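# Slide a tape roll onto a rod with two arms

## Task

Get the roll of tape threaded onto the rod so that it stays there on its own; if the robot is the only thing keeping it in place at the end, it does not count. Anything the robot is touching at the end must not drop by more than about a fingernail's width once released. Every motor of both hands must have stopped: none may still show moving in hand_stopped_by. Knocking or placing anything off the table is a failure.

## Robot and tools

Robot: a humanoid upper body on a stand past the table's -x edge, with two arms, left_arm (on the +y side) and right_arm (on the -y side). Each arm ends in a five-finger hand; the left hand mirrors the right. A loose object may occasionally get a small push from outside.

Scene frame: the table top is z = 0 with +z up, and +x runs away from the robot across the table. The table's near edge is at x = 0.18 m. Each shoulder sits roughly 0.28 m above the pelvis (itself 0.01 to 0.14 m above the table), 0.06 m toward +x and 0.10 m to its own side. A hand point can be at most 0.62 m from its shoulder. Reported positions may be slightly off, more so at full reach.

Hand point: a spot 0.05 m in front of the palm, where index pad and thumb tip meet in a pinch. Its own axes: +z along the straight fingers, +y out of the palm, +x across the palm toward the little finger on the right hand (toward the thumb on the left hand). Straight fingers extend 0.06 to 0.07 m past it along +z. A wrist bracket on the little-finger side reaches 0.03 m beyond the point along +y and 0.11 m across the palm; it can collide with things.

The row: every moving command is one row of 28 numbers, each in [-1, 1], always covering both arms. Order: left_arm dx, dy, dz, rx, ry, rz, then left_gripper little, ring, middle, index, thumb_bend, thumb_turn, force_limit, speed; then the same 14 for right_arm and right_gripper. dx to rz are an offset, not a pose: a target displacement from the hand point's measured pose at the start of the action (or, for a move, from the last reported pose), expressed in that hand point's own axes. 1.0 equals 0.6 m or 180 degrees; rx, ry, rz form a single rotation vector. Each step the commanded target is clipped to within 70 mm and 16 degrees of the measured pose, so large offsets take several actions.

Hand numbers (absolute targets, not offsets): fingers +1 straight, -1 curled into the palm; thumb_bend +1 straight, -1 fully bent; thumb_turn +1 beside the palm, -1 across in front of it. A pinch is near index -0.22, thumb_bend -0.75, thumb_turn -0.57. force_limit maps -1..+1 to roughly 0..10 N fingertip force at which closing stops (0..15 N for thumb motors); it does not limit opening. speed maps -1..+1 to near zero..full (full travel in 0.6 s). A motor only starts when its target changes by at least 0.01. To keep a hand unchanged, resend its last eight numbers; if none has been sent yet, send its hand_measured six values plus hand_force_limit and hand_speed. For a gentle grip close at speed -0.9 or below. Wrapping grip: turn the thumb fully in front first; objects 0.035 to 0.08 m across fit.

Tools:
- execute_actions(actions): a list of actions; each action is a table of up to 15 rows, one per 1/30 s step, the last row held to fill 15 steps. Every row is measured from the action's start pose. An empty list just returns state and images.
- move(target, speed, blocking): target is one 28-number row as above; each hand point travels in a straight line toward its offset target, both arms finishing together in 0.5 to 10 s. speed is m/s, 0.002 to 0.5 (default 0.25), turning at up to twice that in rad/s. It ignores obstacles and the other arm. blocking=false returns after 0.5 s while motion continues; then only wait or stop are accepted until a result shows the end.
- wait(seconds): 0 to 10; the robot holds its last command.
- stop(): brakes a running move.
- zoom_image(camera, region): camera is cam_high (896x504), cam_left_wrist or cam_right_wrist (616x616); region [x0, y0, x1, y1] in pixels from the top-left, at most 504 by 504.
- show_instructions(): shows the reference pages.
- finished_scene(scene): ends the current scene; pass its number. Irreversible.

Results: a state line per arm with end_effector_position (m) and end_effector_quat_wxyz in the scene frame; Hand target lines showing where each arm is being driven; hand_measured, hand_stopped_by (moving, target, force, stalled, fault), hand_load_n (positive means pushed open; near 0 means grip lost), hand_force_limit, hand_speed. A move adds a move: line with its ending (done, off_target, moving, held, fault) and limits (paced = pose clipped, held = steps blocked, after which the arm may surge). pose unreachable means the clearance check altered that arm's command. MOTOR HOT warns from 90 °C; at 120 °C the arm drops (OVER-TEMPERATURE FAULT).

Avoid: arms colliding or pressing on each other with any part; contact torque reaching a joint limit (wrist pitch and yaw only 4.75 N m, others 23.7 N m), which freezes that arm for 10 s; fast contacts and targets far past a contact; dropping or knocking objects off the table; leaving fingers still moving at the end. The robot keeps its last command while you think, so an arm meant to stay put should get zeros after its first correction.

Each tool is called after ">>>" as name(argument=value, ...) on one line, values as JSON.

## Session

>>> execute_actions(actions=[])

Scene clock: 0.00 s.
left_arm: end_effector_position=(+0.1139, +0.1600, +0.5019) hand_measured=(+1.000, +1.000, +1.000, +1.000, +1.000, +1.000) hand_load_n=(+0.0, +0.0, +0.0, +0.0, +0.0, +0.0) hand_stopped_by=(target, target, target, target, target, target) hand_force_limit=0.00 hand_speed=-0.80 end_effector_quat_wxyz=(+0.022, +0.019, -0.134, +0.991) | right_arm: end_effector_position=(+0.1914, -0.0654, +0.4545) hand_measured=(+1.000, +1.000, +1.000, +1.000, +1.000, +1.000) hand_load_n=(+0.0, +0.0, +0.0, +0.0, +0.0, +0.0) hand_stopped_by=(target, target, target, target, target, target) hand_force_limit=0.00 hand_speed=-0.80 end_effector_quat_wxyz=(+0.959, -0.247, +0.127, +0.052)
Joint positions: left_arm=[-0.188  0.555  0.208 -0.511 -0.674 -0.992 -0.334] | right_arm=[ 0.055 -0.464 -0.302 -0.474  0.435 -0.978  0.362]
Joint velocities: left_arm=[-0.015 -0.009  0.006  0.006  0.     0.     0.   ] | right_arm=[-0.017  0.     0.    -0.005  0.009  0.     0.   ]
Hand target (left_arm): +0.114, +0.160, +0.502; +0.022, +0.019, -0.134, +0.991
Hand target (right_arm): +0.191, -0.065, +0.455; +0.959, -0.247, +0.127, +0.052

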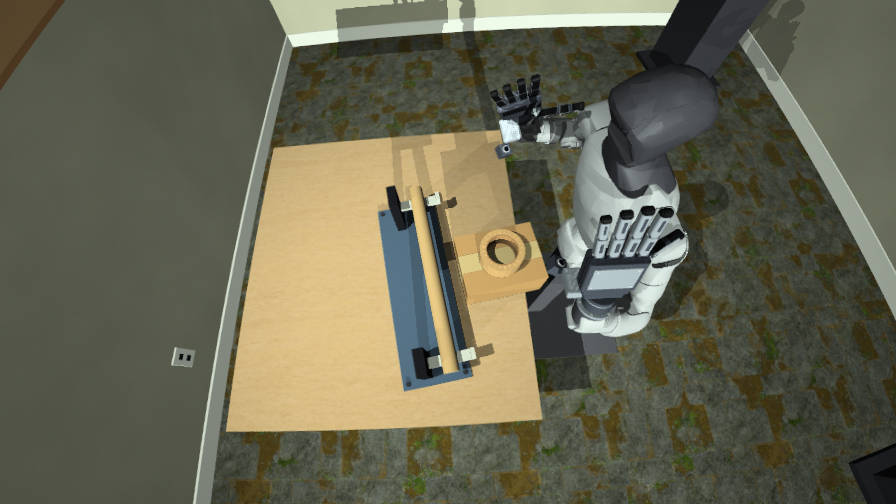

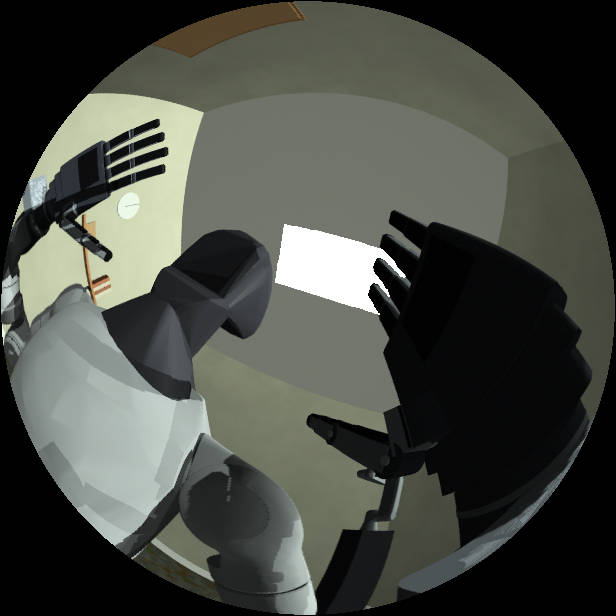

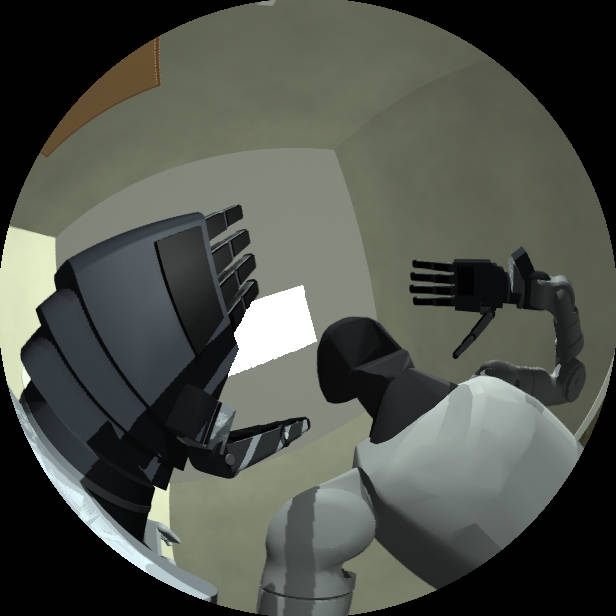

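>>> move(target=[0,-0.15,0,0,0,0,1,1,1,1,1,1,0,-0.8,0.25,0.21,-0.11,-0.455,0.256,-0.157,1,1,0.5,0.5,-0.1,-0.8,0.8,0], speed=0.25)

Scene clock: 21.30 s.
left_arm: end_effector_position=(+0.1151, +0.2442, +0.5291) hand_measured=(+1.000, +1.000, +1.000, +1.000, +1.000, +1.000) hand_load_n=(+0.0, +0.0, +0.0, +0.0, +0.0, +0.0) hand_stopped_by=(target, target, target, target, target, target) hand_force_limit=0.00 hand_speed=-0.80 end_effector_quat_wxyz=(+0.029, +0.013, -0.135, +0.990) | right_arm: end_effector_position=(+0.2873, +0.0273, +0.2898) hand_measured=(+1.000, +1.000, +0.500, +0.500, -0.100, -0.800) hand_load_n=(+0.0, +0.0, +0.0, +0.0, +0.0, +0.0) hand_stopped_by=(target, target, target, target, target, target) hand_force_limit=0.80 hand_speed=0.00 end_effector_quat_wxyz=(-0.425, +0.835, -0.320, +0.142)
Joint positions: left_arm=[-0.237  0.876  0.349 -0.206 -1.319 -1.052 -0.687] | right_arm=[-1.244 -1.276  0.624 -0.806  0.102  0.665  0.921]
Joint velocities: left_arm=[ 0.009 -0.008 -0.003  0.    -0.006  0.     0.   ] | right_arm=[-0.014  0.002  0.006  0.017  0.005  0.001  0.   ]
Hand target (left_arm): +0.115, +0.245, +0.530; +0.029, +0.013, -0.135, +0.990
Hand target (right_arm): +0.288, +0.027, +0.290; -0.425, +0.834, -0.321, +0.144
Off the commanded pose (left_arm): 0.005 m, 1 deg.
Off the commanded pose (right_arm): 0.020 m, 6 deg.
move: off_target (left_arm, right_arm)

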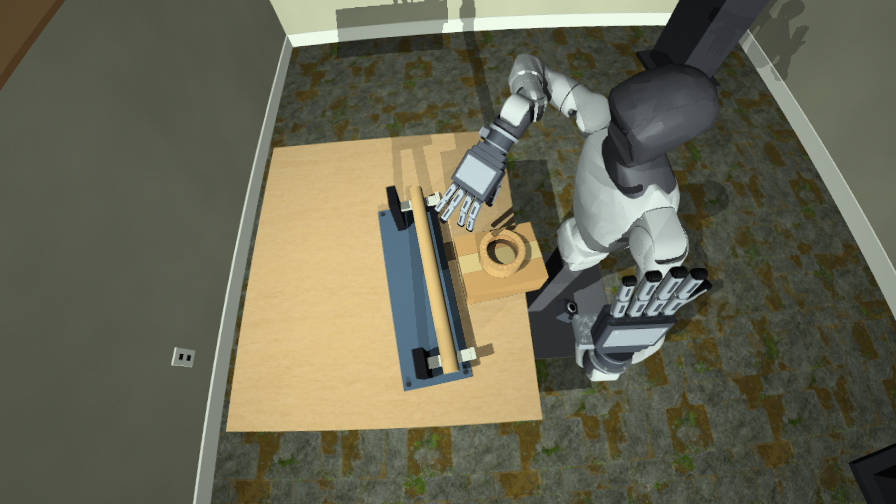

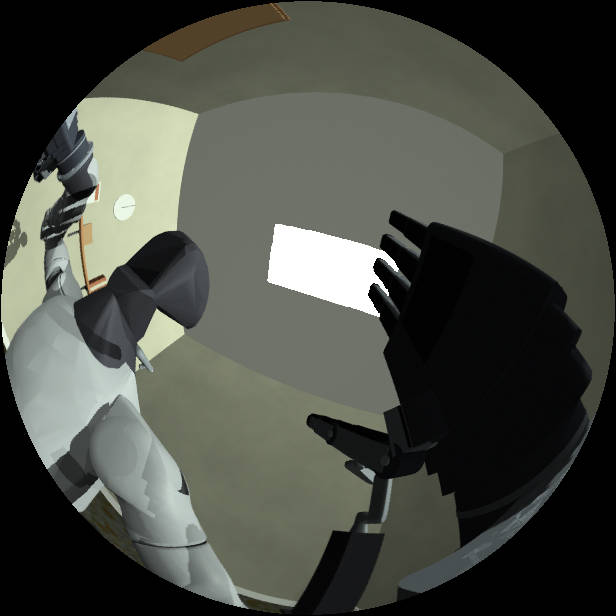

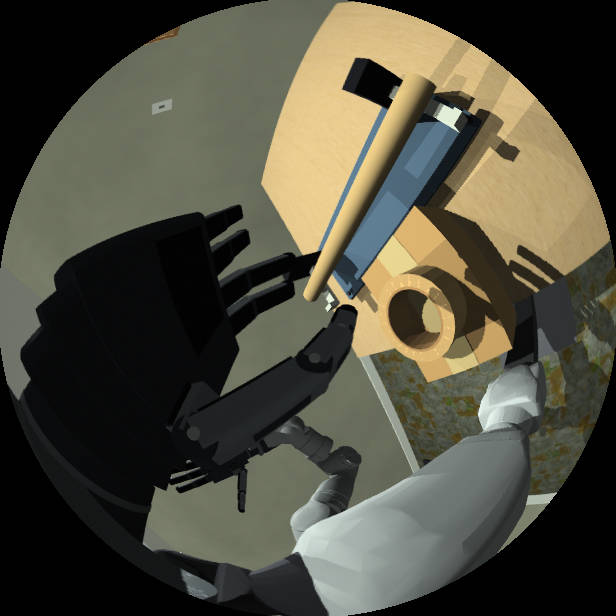

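>>> move(target=[0,0,0,0,0,0,1,1,1,1,1,1,0,-0.8,-0.11,0.023,0.125,0,0,0,1,1,0.5,0.5,-0.1,-0.8,0.8,0], speed=0.1)

Scene clock: 26.27 s.
left_arm: end_effector_position=(+0.1152, +0.2442, +0.5291) hand_measured=(+1.000, +1.000, +1.000, +1.000, +1.000, +1.000) hand_load_n=(+0.0, +0.0, +0.0, +0.0, +0.0, +0.0) hand_stopped_by=(target, target, target, target, target, target) hand_force_limit=0.00 hand_speed=-0.80 end_effector_quat_wxyz=(+0.029, +0.013, -0.135, +0.990) | right_arm: end_effector_position=(+0.2717, +0.1115, +0.2357) hand_measured=(+1.000, +1.000, +0.500, +0.500, -0.100, -0.800) hand_load_n=(+0.0, +0.0, +0.0, +0.0, +0.0, +0.0) hand_stopped_by=(target, target, target, target, target, target) hand_force_limit=0.80 hand_speed=0.00 end_effector_quat_wxyz=(-0.421, +0.837, -0.322, +0.135)
Joint positions: left_arm=[-0.237  0.876  0.349 -0.206 -1.319 -1.052 -0.687] | right_arm=[-1.457 -0.727  1.134 -0.773 -0.218  1.161  0.825]
Joint velocities: left_arm=[-0.015  0.011  0.     0.002  0.009  0.     0.   ] | right_arm=[ 0.02  -0.009  0.014 -0.008 -0.015  0.    -0.002]
Hand target (left_arm): +0.115, +0.244, +0.529; +0.029, +0.013, -0.135, +0.990
Hand target (right_arm): +0.273, +0.112, +0.236; -0.422, +0.836, -0.323, +0.138
Off the commanded pose (left_arm): 0.000 m, 0 deg.
Off the commanded pose (right_arm): 0.002 m, 1 deg.
move: done

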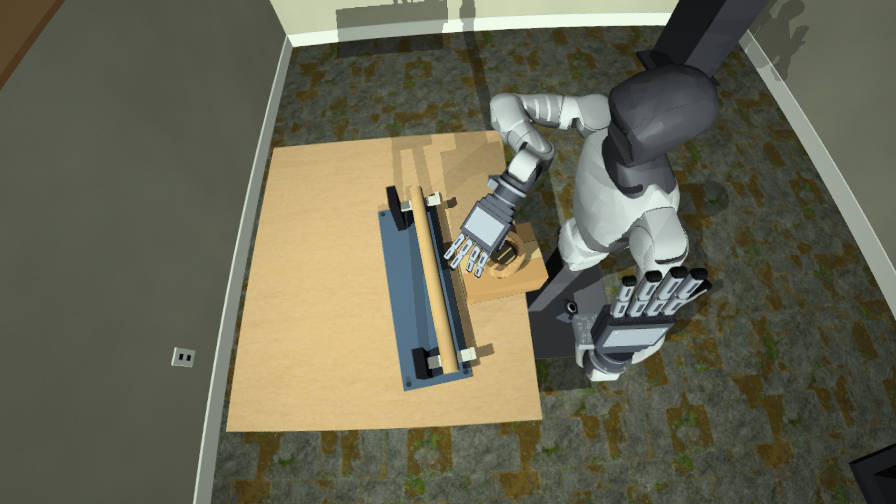

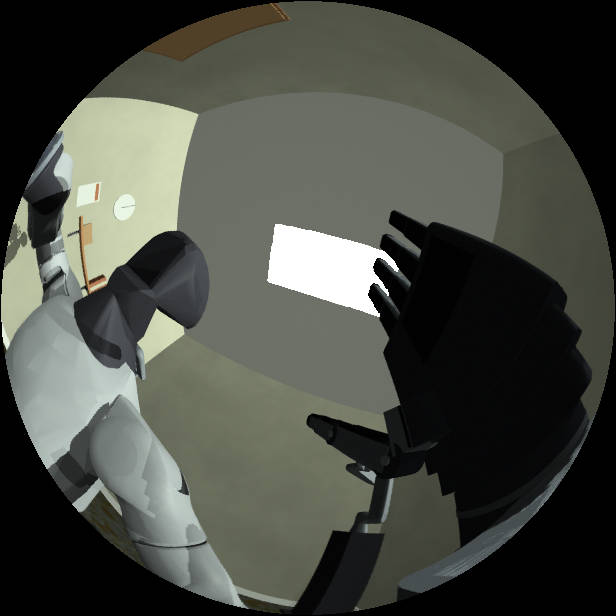

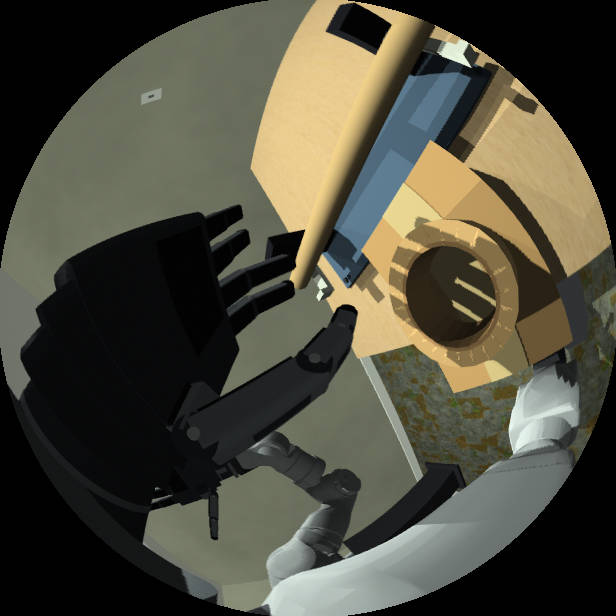

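>>> move(target=[0,0,0,0,0,0,1,1,1,1,1,1,0,-0.8,-0.035,0.045,0.035,0,0,0,1,1,0.5,0.5,-0.1,-0.8,0.8,0], speed=0.04)

>>> zoom_image(camera="cam_high", region=[430,190,570,310])

Scene clock: 32.07 s.
left_arm: end_effector_position=(+0.1152, +0.2442, +0.5291) hand_measured=(+1.000, +1.000, +1.000, +1.000, +1.000, +1.000) hand_load_n=(+0.0, +0.0, +0.0, +0.0, +0.0, +0.0) hand_stopped_by=(target, target, target, target, target, target) hand_force_limit=0.00 hand_speed=-0.80 end_effector_quat_wxyz=(+0.029, +0.013, -0.135, +0.990) | right_arm: end_effector_position=(+0.2569, +0.1275, +0.2036) hand_measured=(+1.000, +1.000, +0.500, +0.500, -0.100, -0.800) hand_load_n=(+0.0, +0.0, +0.0, +0.0, +0.0, +0.0) hand_stopped_by=(target, target, target, target, target, target) hand_force_limit=0.80 hand_speed=0.00 end_effector_quat_wxyz=(-0.422, +0.836, -0.326, +0.132)
Joint positions: left_arm=[-0.237  0.876  0.349 -0.206 -1.319 -1.052 -0.687] | right_arm=[-1.386 -0.573  1.277 -0.757 -0.375  1.278  0.78 ]
Joint velocities: left_arm=[-0.017 -0.002 -0.005 -0.002 -0.02   0.     0.   ] | right_arm=[ 0.028  0.029  0.014 -0.008 -0.173  0.     0.122]
Hand target (left_arm): +0.115, +0.244, +0.529; +0.029, +0.013, -0.135, +0.990
Hand target (right_arm): +0.257, +0.128, +0.203; -0.421, +0.836, -0.325, +0.133
Off the commanded pose (left_arm): 0.000 m, 0 deg.
Off the commanded pose (right_arm): 0.003 m, 1 deg.
joint sent to its limit (right arm) — the command would take joint 3 (shoulder yaw) past its upper limit, so that joint was sent only as far as its limit.
move: done

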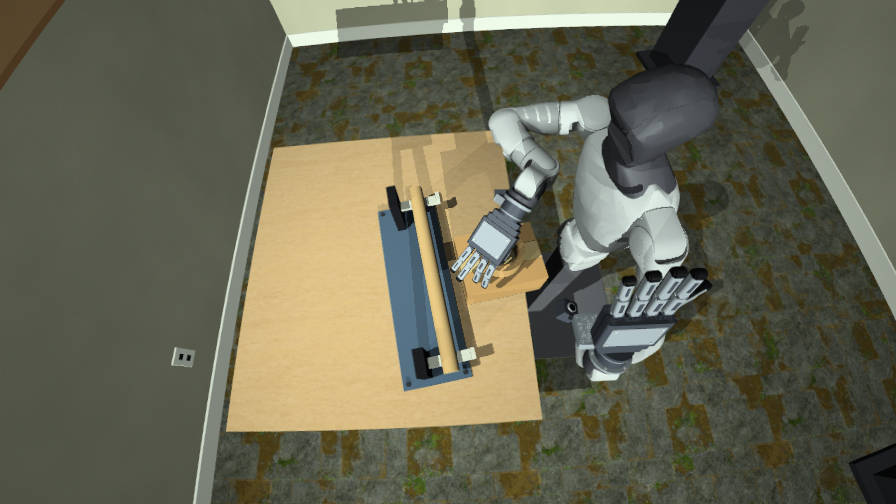

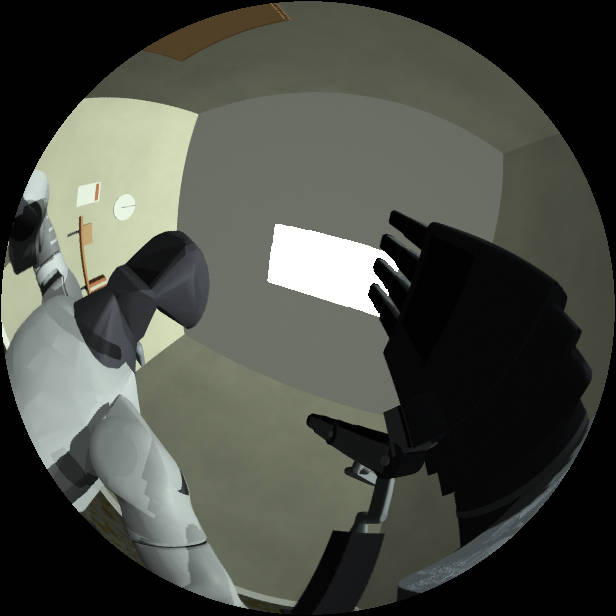

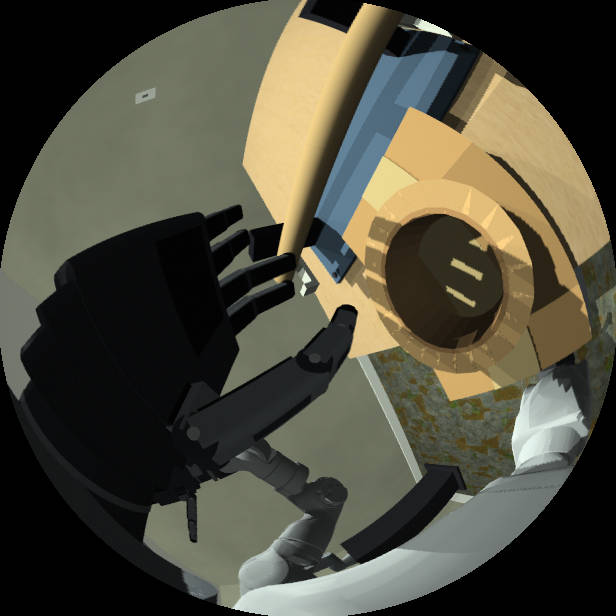

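Region (430, 190, 570, 310) of cam_high's 896x504 image, scaled by 3.600, with more detail than that image has; it fills the top 432 rows of this view, and the rest is white.

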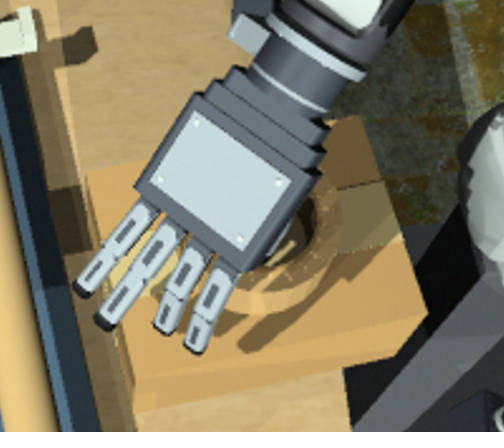

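>>> move(target=[0,0,0,0,0,0,1,1,1,1,1,1,0,-0.8,0.02,0.045,0.015,0,0,0,1,1,0.5,0.5,-0.1,-0.8,0.8,0], speed=0.03)

Scene clock: 37.63 s.
left_arm: end_effector_position=(+0.1152, +0.2442, +0.5291) hand_measured=(+1.000, +1.000, +1.000, +1.000, +1.000, +1.000) hand_load_n=(+0.0, +0.0, +0.0, +0.0, +0.0, +0.0) hand_stopped_by=(target, target, target, target, target, target) hand_force_limit=0.00 hand_speed=-0.80 end_effector_quat_wxyz=(+0.029, +0.013, -0.135, +0.990) | right_arm: end_effector_position=(+0.2592, +0.1150, +0.1780) hand_measured=(+1.000, +1.000, +0.500, +0.500, -0.100, -0.800) hand_load_n=(+0.0, +0.0, +0.0, +0.0, +0.0, +0.0) hand_stopped_by=(target, target, target, target, target, target) hand_force_limit=0.80 hand_speed=0.00 end_effector_quat_wxyz=(-0.424, +0.834, -0.329, +0.130)
Joint positions: left_arm=[-0.237  0.876  0.349 -0.206 -1.319 -1.052 -0.687] | right_arm=[-1.198 -0.619  1.277 -0.738 -0.527  1.152  0.777]
Joint velocities: left_arm=[ 0.006  0.003  0.005 -0.006 -0.012  0.     0.   ] | right_arm=[ 0.002 -0.009  0.002  0.    -0.003  0.     0.   ]
Hand target (left_arm): +0.115, +0.244, +0.529; +0.029, +0.013, -0.135, +0.990
Hand target (right_arm): +0.261, +0.115, +0.178; -0.425, +0.833, -0.328, +0.132
Off the commanded pose (left_arm): 0.000 m, 0 deg.
Off the commanded pose (right_arm): 0.002 m, 1 deg.
joint sent to its limit (right arm) — the command would take joint 3 (shoulder yaw) past its upper limit, so that joint was sent only as far as its limit.
move: done

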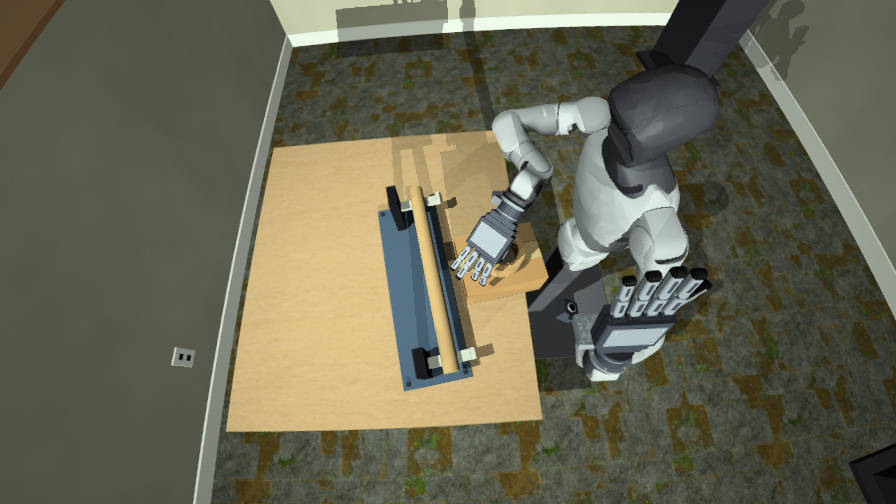

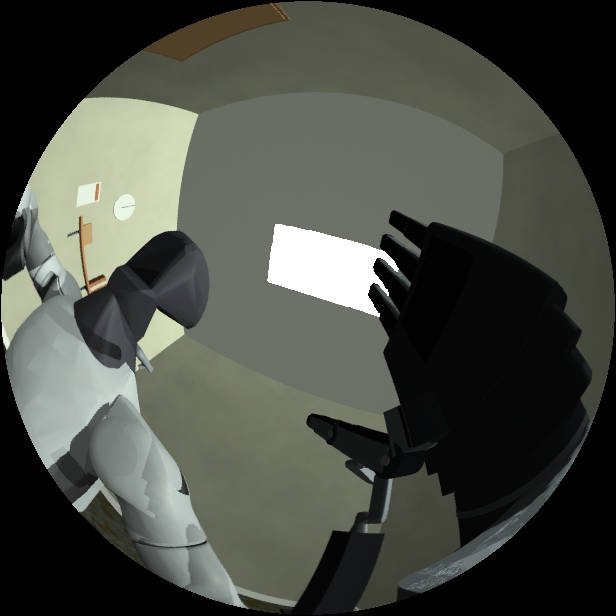

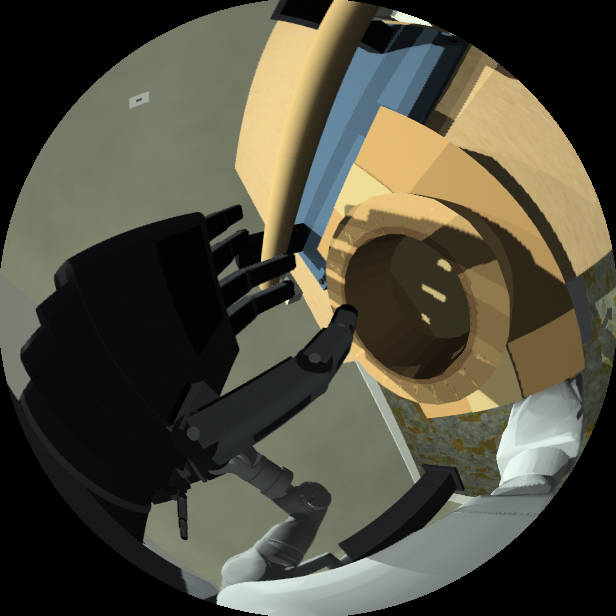

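>>> move(target=[0,0,0,0,0,0,1,1,1,1,1,1,0,-0.8,0,0.048,0.022,0,0,0,1,1,0.5,0.5,-0.1,-0.8,0.8,0], speed=0.03)

Scene clock: 41.80 s.
left_arm: end_effector_position=(+0.1152, +0.2442, +0.5291) hand_measured=(+1.000, +1.000, +1.000, +1.000, +1.000, +1.000) hand_load_n=(+0.0, +0.0, +0.0, +0.0, +0.0, +0.0) hand_stopped_by=(target, target, target, target, target, target) hand_force_limit=0.00 hand_speed=-0.80 end_effector_quat_wxyz=(+0.029, +0.013, -0.135, +0.990) | right_arm: end_effector_position=(+0.2557, +0.1113, +0.1485) hand_measured=(+1.000, +1.000, +0.500, +0.500, -0.100, -0.800) hand_load_n=(+0.0, +0.0, +0.0, +0.0, +0.0, +0.0) hand_stopped_by=(target, target, target, target, target, target) hand_force_limit=0.80 hand_speed=0.00 end_effector_quat_wxyz=(-0.425, +0.831, -0.334, +0.129)
Joint positions: left_arm=[-0.237  0.876  0.349 -0.206 -1.319 -1.052 -0.687] | right_arm=[-1.011 -0.591  1.278 -0.669 -0.696  1.046  0.772]
Joint velocities: left_arm=[-0.011  0.005  0.012 -0.008 -0.006  0.     0.   ] | right_arm=[-0.005 -0.008  0.012 -0.002  0.003 -0.001  0.   ]
Hand target (left_arm): +0.115, +0.244, +0.529; +0.029, +0.013, -0.135, +0.990
Hand target (right_arm): +0.256, +0.112, +0.148; -0.426, +0.831, -0.333, +0.130
Off the commanded pose (left_arm): 0.000 m, 0 deg.
Off the commanded pose (right_arm): 0.003 m, 1 deg.
joint sent to its limit (right arm) — the command would take joint 3 (shoulder yaw) past its upper limit, so that joint was sent only as far as its limit.
move: done

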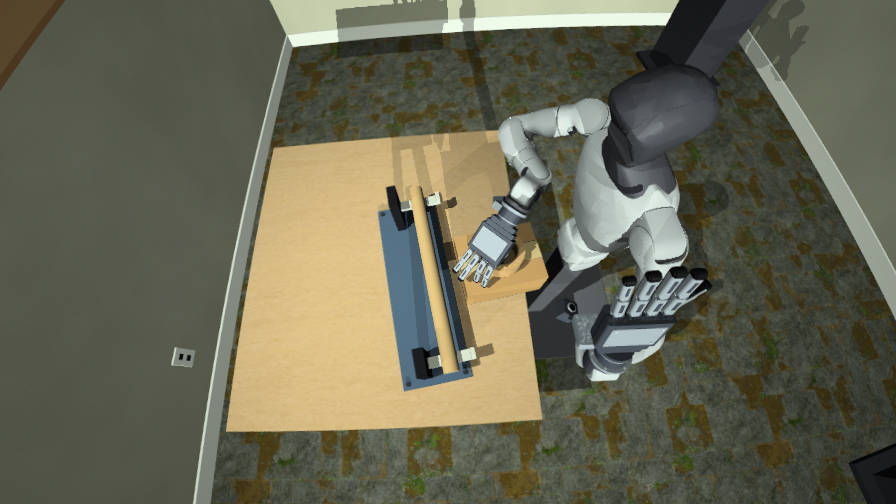

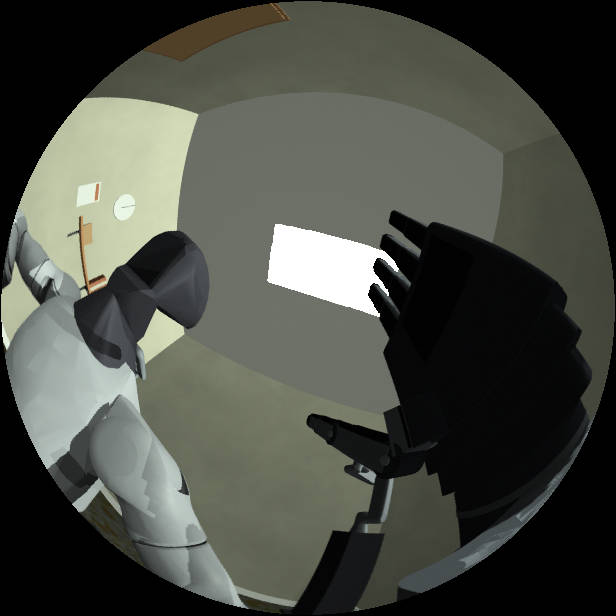

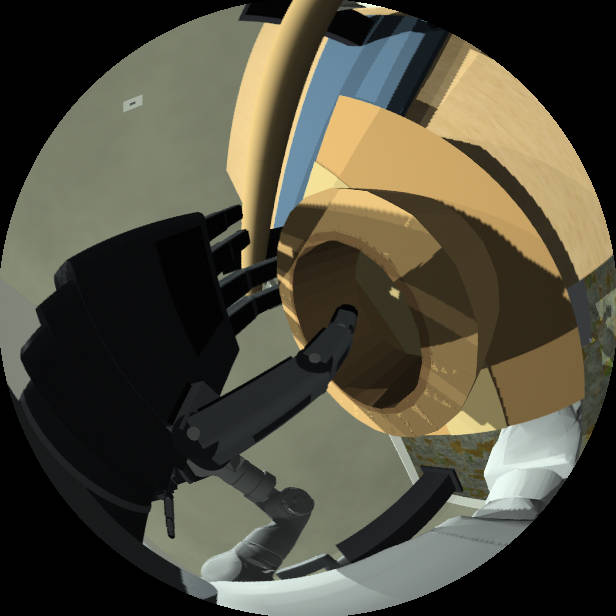

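>>> move(target=[0,0,0,0,0,0,1,1,1,1,1,1,0,-0.8,0,0.025,0.03,0,0,0,1,1,0.5,0.5,-0.1,-0.8,0.8,0], speed=0.03)

>>> move(target=[0,0,0,0,0,0,1,1,1,1,1,1,0,-0.8,0,0,0,0,0,0,1,1,-0.6,-0.6,-0.1,-0.8,0.8,-0.3])

>>> move(target=[0,0,0,0,0,0,1,1,1,1,1,1,0,-0.8,0.03,-0.17,-0.1,0,0,0,1,1,-0.6,-0.6,-0.1,-0.8,0.8,-0.3], speed=0.08)

Scene clock: 49.77 s.
left_arm: end_effector_position=(+0.1152, +0.2442, +0.5291) hand_measured=(+1.000, +1.000, +1.000, +1.000, +1.000, +1.000) hand_load_n=(+0.0, +0.0, +0.0, +0.0, +0.0, +0.0) hand_stopped_by=(target, target, target, target, target, target) hand_force_limit=0.00 hand_speed=-0.80 end_effector_quat_wxyz=(+0.029, +0.013, -0.135, +0.990) | right_arm: end_effector_position=(+0.2617, +0.1182, +0.1328) hand_measured=(+1.000, +1.000, +0.500, +0.500, -0.100, -0.800) hand_load_n=(+0.0, +0.0, -3.5, +0.0, +0.5, +0.0) hand_stopped_by=(target, target, target, target, target, target) hand_force_limit=0.80 hand_speed=0.00 end_effector_quat_wxyz=(-0.434, +0.827, -0.334, +0.132)
Joint positions: left_arm=[-0.237  0.876  0.349 -0.206 -1.319 -1.052 -0.687] | right_arm=[-0.952 -0.558  1.273 -0.57  -0.699  0.967  0.685]
Joint velocities: left_arm=[ 0.003  0.015  0.     0.    -0.008  0.     0.   ] | right_arm=[-0.012  0.008 -0.012  0.002  0.011  0.     0.   ]
Hand target (left_arm): +0.115, +0.244, +0.529; +0.029, +0.013, -0.135, +0.990
Hand target (right_arm): +0.259, +0.117, +0.127; -0.426, +0.830, -0.337, +0.128
Off the commanded pose (left_arm): 0.000 m, 0 deg.
Off the commanded pose (right_arm): 0.008 m, 1 deg.
joint sent to its limit (right arm) — the command would take joint 3 (shoulder yaw) past its upper limit, so that joint was sent only as far as its limit.
move: off_target (right_arm)

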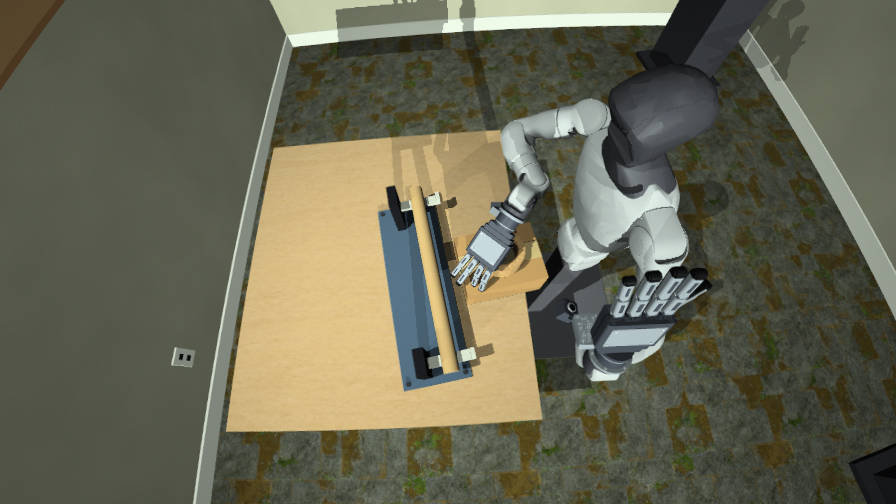

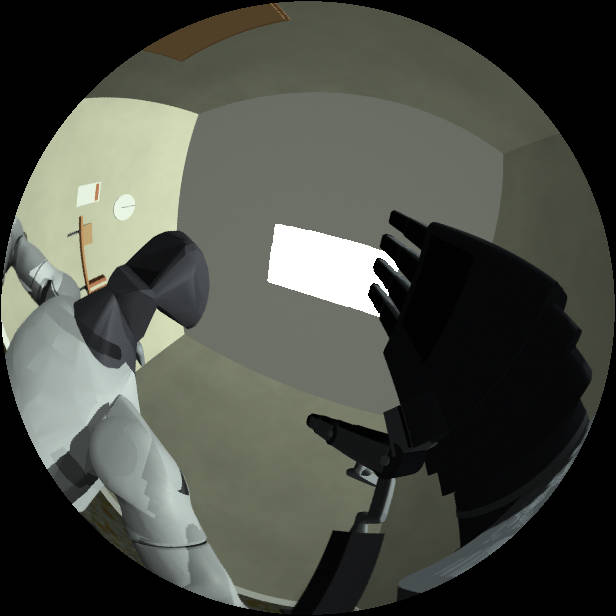

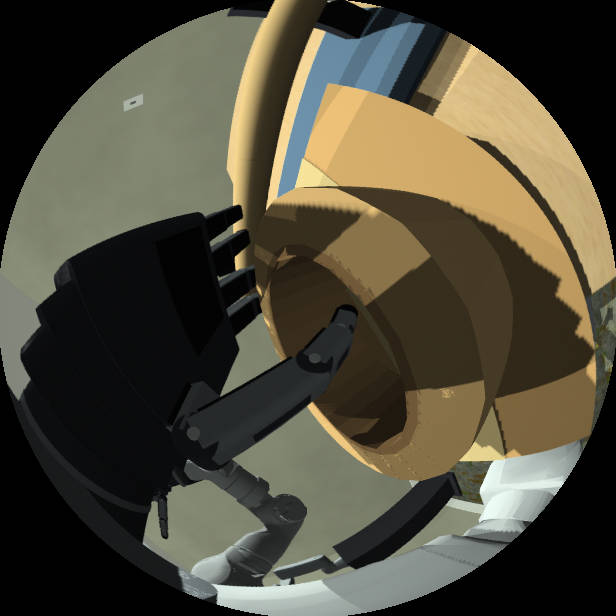

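Scene clock: 50.60 s.
left_arm: end_effector_position=(+0.1152, +0.2442, +0.5291) hand_measured=(+1.000, +1.000, +1.000, +1.000, +1.000, +1.000) hand_load_n=(+0.0, +0.0, +0.0, +0.0, +0.0, +0.0) hand_stopped_by=(target, target, target, target, target, target) hand_force_limit=0.00 hand_speed=-0.80 end_effector_quat_wxyz=(+0.029, +0.013, -0.135, +0.990) | right_arm: end_effector_position=(+0.2642, +0.1197, +0.1358) hand_measured=(+1.000, +1.000, -0.076, -0.150, -0.096, -0.800) hand_load_n=(+0.0, +0.0, +0.0, +11.5, +7.5, +3.0) hand_stopped_by=(target, target, force, force, target, target) hand_force_limit=0.80 hand_speed=-0.30 end_effector_quat_wxyz=(-0.439, +0.824, -0.332, +0.136)
Joint positions: left_arm=[-0.237  0.876  0.349 -0.206 -1.319 -1.052 -0.687] | right_arm=[-0.956 -0.558  1.269 -0.571 -0.703  0.967  0.681]
Joint velocities: left_arm=[-0.002 -0.006  0.005  0.005  0.005  0.     0.   ] | right_arm=[ 0.002  0.029 -0.003 -0.012 -0.003  0.     0.   ]
Hand target (left_arm): +0.115, +0.244, +0.529; +0.029, +0.013, -0.135, +0.990
Hand target (right_arm): +0.262, +0.118, +0.133; -0.434, +0.827, -0.334, +0.132
Off the commanded pose (left_arm): 0.000 m, 0 deg.
Off the commanded pose (right_arm): 0.004 m, 1 deg.
move: off_target (right_arm)

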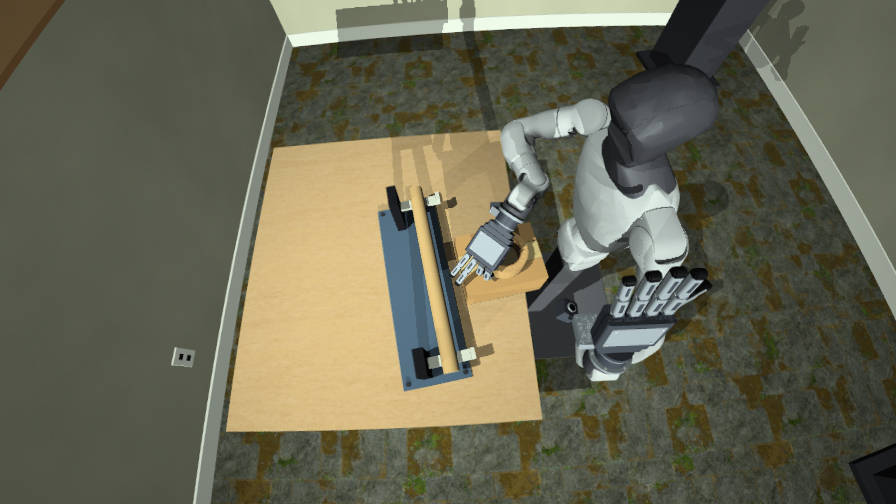

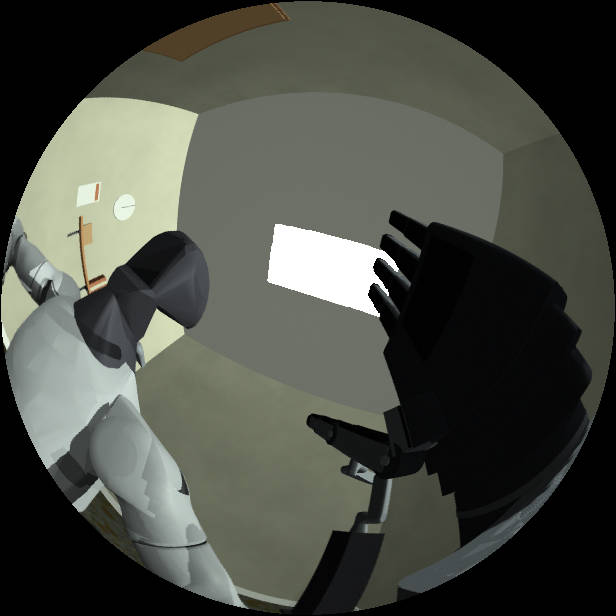

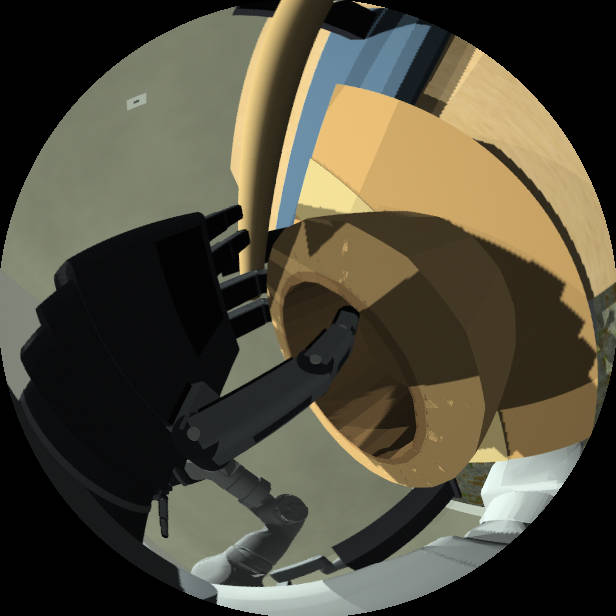

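Scene clock: 52.40 s.
left_arm: end_effector_position=(+0.1152, +0.2442, +0.5291) hand_measured=(+1.000, +1.000, +1.000, +1.000, +1.000, +1.000) hand_load_n=(+0.0, +0.0, +0.0, +0.0, +0.0, +0.0) hand_stopped_by=(target, target, target, target, target, target) hand_force_limit=0.00 hand_speed=-0.80 end_effector_quat_wxyz=(+0.029, +0.013, -0.135, +0.990) | right_arm: end_effector_position=(+0.2847, +0.1079, +0.2510) hand_measured=(+1.000, +1.000, -0.076, -0.150, -0.092, -0.800) hand_load_n=(+0.0, +0.0, +0.0, +8.5, +11.5, +0.0) hand_stopped_by=(target, target, force, force, target, target) hand_force_limit=0.80 hand_speed=-0.30 end_effector_quat_wxyz=(-0.437, +0.828, -0.321, +0.143)
Joint positions: left_arm=[-0.237  0.876  0.349 -0.206 -1.319 -1.052 -0.687] | right_arm=[-1.291 -0.684  0.938 -0.717 -0.529  1.     1.105]
Joint velocities: left_arm=[-0.005  0.002  0.02   0.003  0.009  0.     0.   ] | right_arm=[-0.005 -0.003  0.    -0.018  0.    -0.002  0.001]
Hand target (left_arm): +0.115, +0.244, +0.529; +0.029, +0.013, -0.135, +0.990
Hand target (right_arm): +0.284, +0.107, +0.250; -0.434, +0.830, -0.322, +0.141
Off the commanded pose (left_arm): 0.000 m, 0 deg.
Off the commanded pose (right_arm): 0.006 m, 2 deg.
move: off_target (right_arm)

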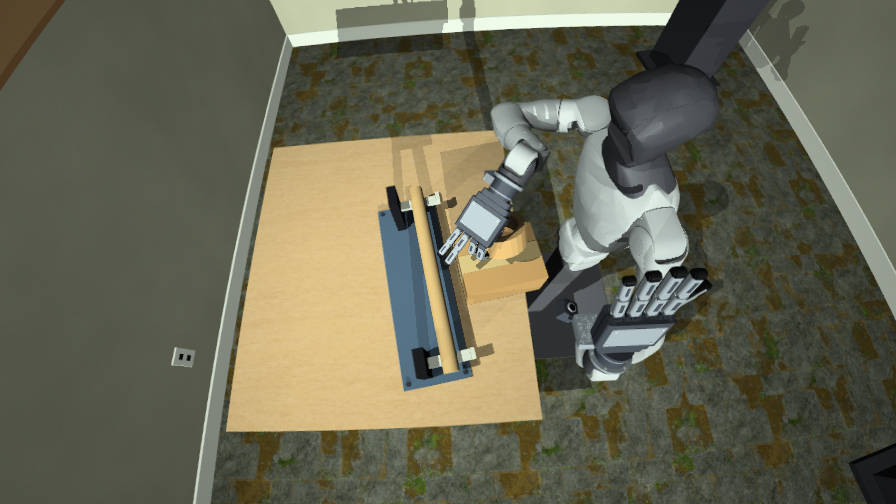

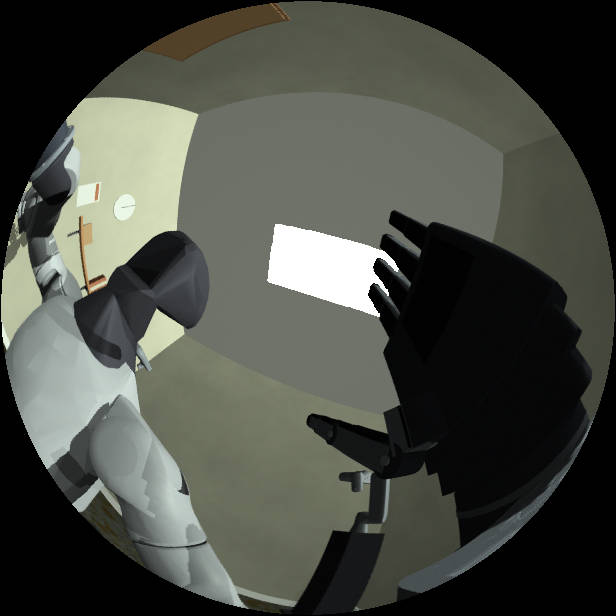

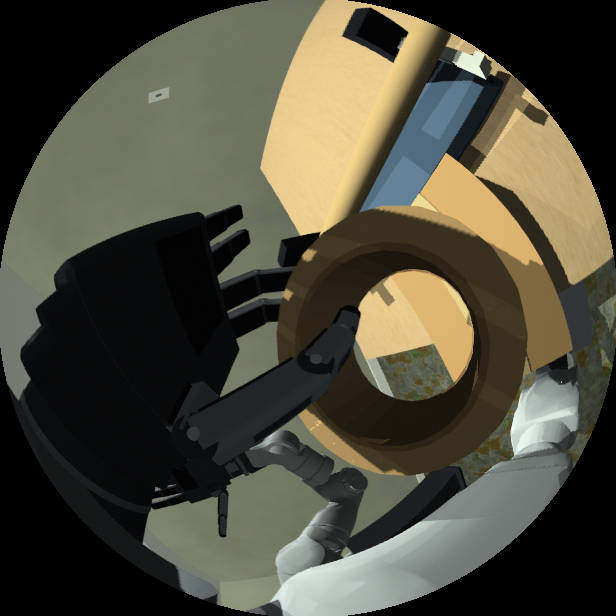

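>>> move(target=[0,0,0,0,0,0,1,1,1,1,1,1,0,-0.8,0.453,-0.063,-0.177,0.059,0.089,0.385,1,1,-0.6,-0.6,-0.1,-0.8,0.8,-0.3], speed=0.15)

>>> move(target=[-0.52,0.093,-0.43,-0.275,-0.493,0.378,0.6,0.6,0.6,0.6,1,-1,0.8,-0.3,0,0,0,0,0,0,1,1,-0.6,-0.6,-0.1,-0.8,0.8,-0.3])

Scene clock: 69.33 s.
left_arm: end_effector_position=(+0.1152, +0.2442, +0.5291) hand_measured=(+1.000, +1.000, +1.000, +1.000, +1.000, +1.000) hand_load_n=(+0.0, +0.0, +0.0, +0.0, +0.0, +0.0) hand_stopped_by=(target, target, target, target, target, target) hand_force_limit=0.00 hand_speed=-0.80 end_effector_quat_wxyz=(+0.029, +0.013, -0.135, +0.990) | right_arm: end_effector_position=(+0.4428, -0.1238, +0.3380) hand_measured=(+1.000, +1.000, -0.076, -0.150, -0.092, -0.800) hand_load_n=(+0.0, +0.0, +0.0, +10.0, +10.0, -3.5) hand_stopped_by=(target, target, force, force, target, target) hand_force_limit=0.80 hand_speed=-0.30 end_effector_quat_wxyz=(+0.486, -0.425, +0.764, +0.003)
Joint positions: left_arm=[-0.237  0.876  0.349 -0.206 -1.319 -1.052 -0.687] | right_arm=[-0.882 -1.025 -0.177  0.138 -0.074  0.783  1.215]
Joint velocities: left_arm=[ 0.008  0.    -0.006 -0.006 -0.003  0.     0.   ] | right_arm=[ 0.    -0.005  0.011  0.009  0.     0.     0.004]
Hand target (left_arm): +0.115, +0.244, +0.529; +0.029, +0.013, -0.135, +0.990
Hand target (right_arm): +0.442, -0.123, +0.338; +0.485, -0.426, +0.763, +0.004
Off the commanded pose (left_arm): 0.000 m, 0 deg.
Off the commanded pose (right_arm): 0.010 m, 3 deg.
move: off_target (right_arm)

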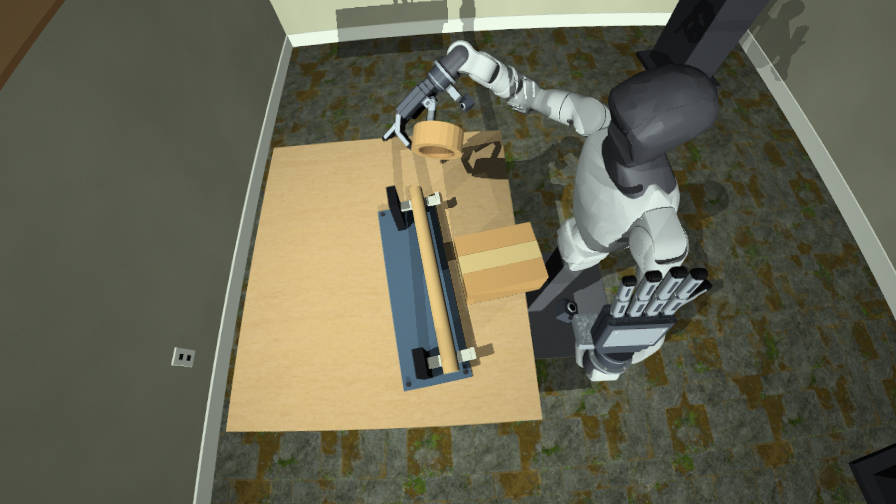

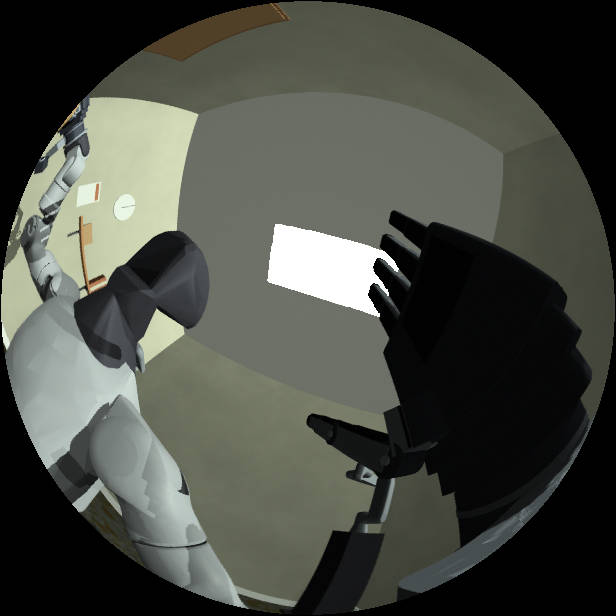

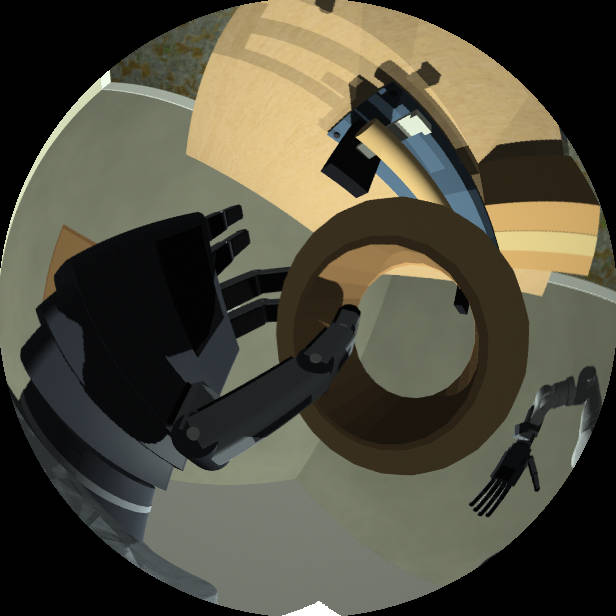

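Scene clock: 74.07 s.
left_arm: end_effector_position=(+0.4197, +0.2585, +0.2590) hand_measured=(+0.600, +0.600, +0.600, +0.600, +1.000, -1.000) hand_load_n=(+0.0, +0.0, +0.0, +0.0, +0.0, +0.0) hand_stopped_by=(target, target, target, target, target, target) hand_force_limit=0.80 hand_speed=-0.30 end_effector_quat_wxyz=(+0.572, -0.555, +0.418, -0.435) | right_arm: end_effector_position=(+0.4428, -0.1238, +0.3380) hand_measured=(+1.000, +1.000, -0.076, -0.150, -0.092, -0.800) hand_load_n=(+0.0, +0.0, +0.0, +10.0, +10.0, -3.5) hand_stopped_by=(target, target, force, force, target, target) hand_force_limit=0.80 hand_speed=-0.30 end_effector_quat_wxyz=(+0.486, -0.425, +0.764, +0.003)
Joint positions: left_arm=[-0.437  0.404  0.018 -0.355  1.34   0.308 -0.565] | right_arm=[-0.882 -1.025 -0.177  0.138 -0.074  0.783  1.215]
Joint velocities: left_arm=[ 0.009 -0.006  0.015  0.003  0.006  0.001  0.   ] | right_arm=[ 0.003  0.002  0.014  0.    -0.002  0.     0.   ]
Hand target (left_arm): +0.420, +0.259, +0.258; +0.573, -0.556, +0.418, -0.434
Hand target (right_arm): +0.443, -0.124, +0.338; +0.486, -0.425, +0.764, +0.003
Off the commanded pose (left_arm): 0.016 m, 4 deg.
Off the commanded pose (right_arm): 0.000 m, 0 deg.
move: off_target (left_arm)

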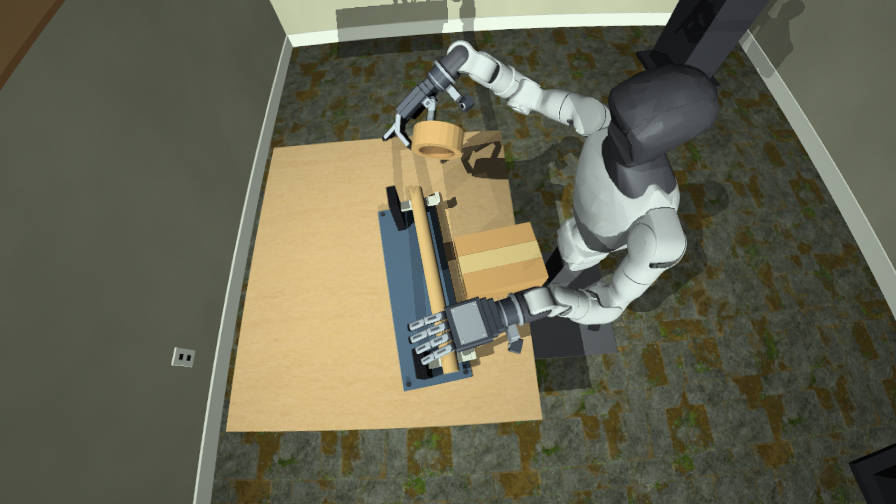

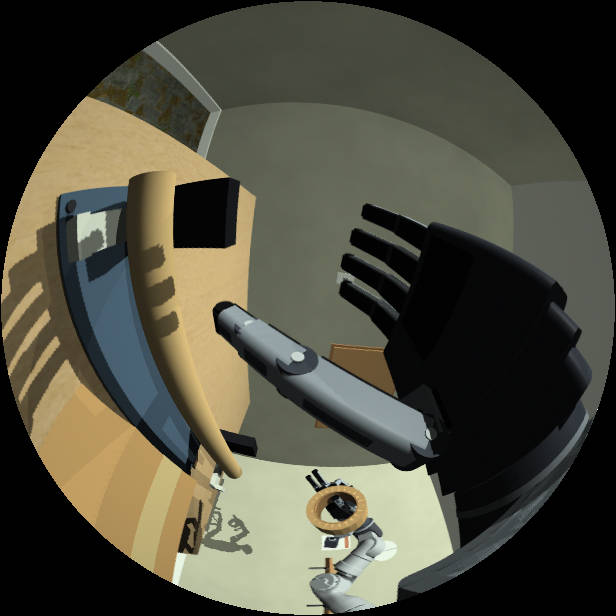

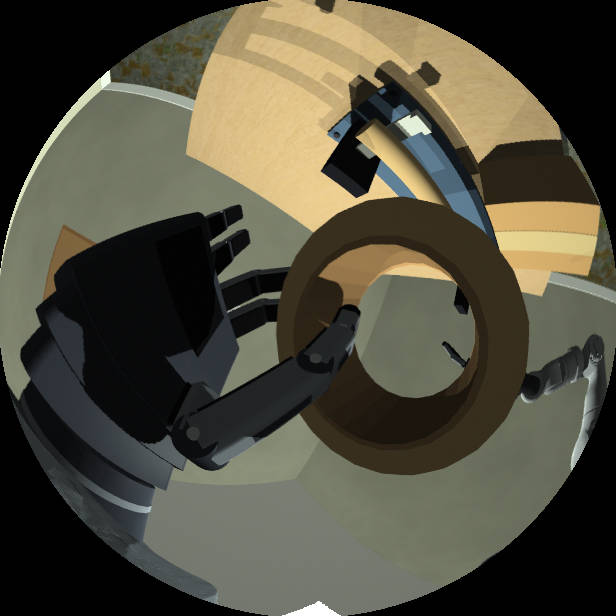

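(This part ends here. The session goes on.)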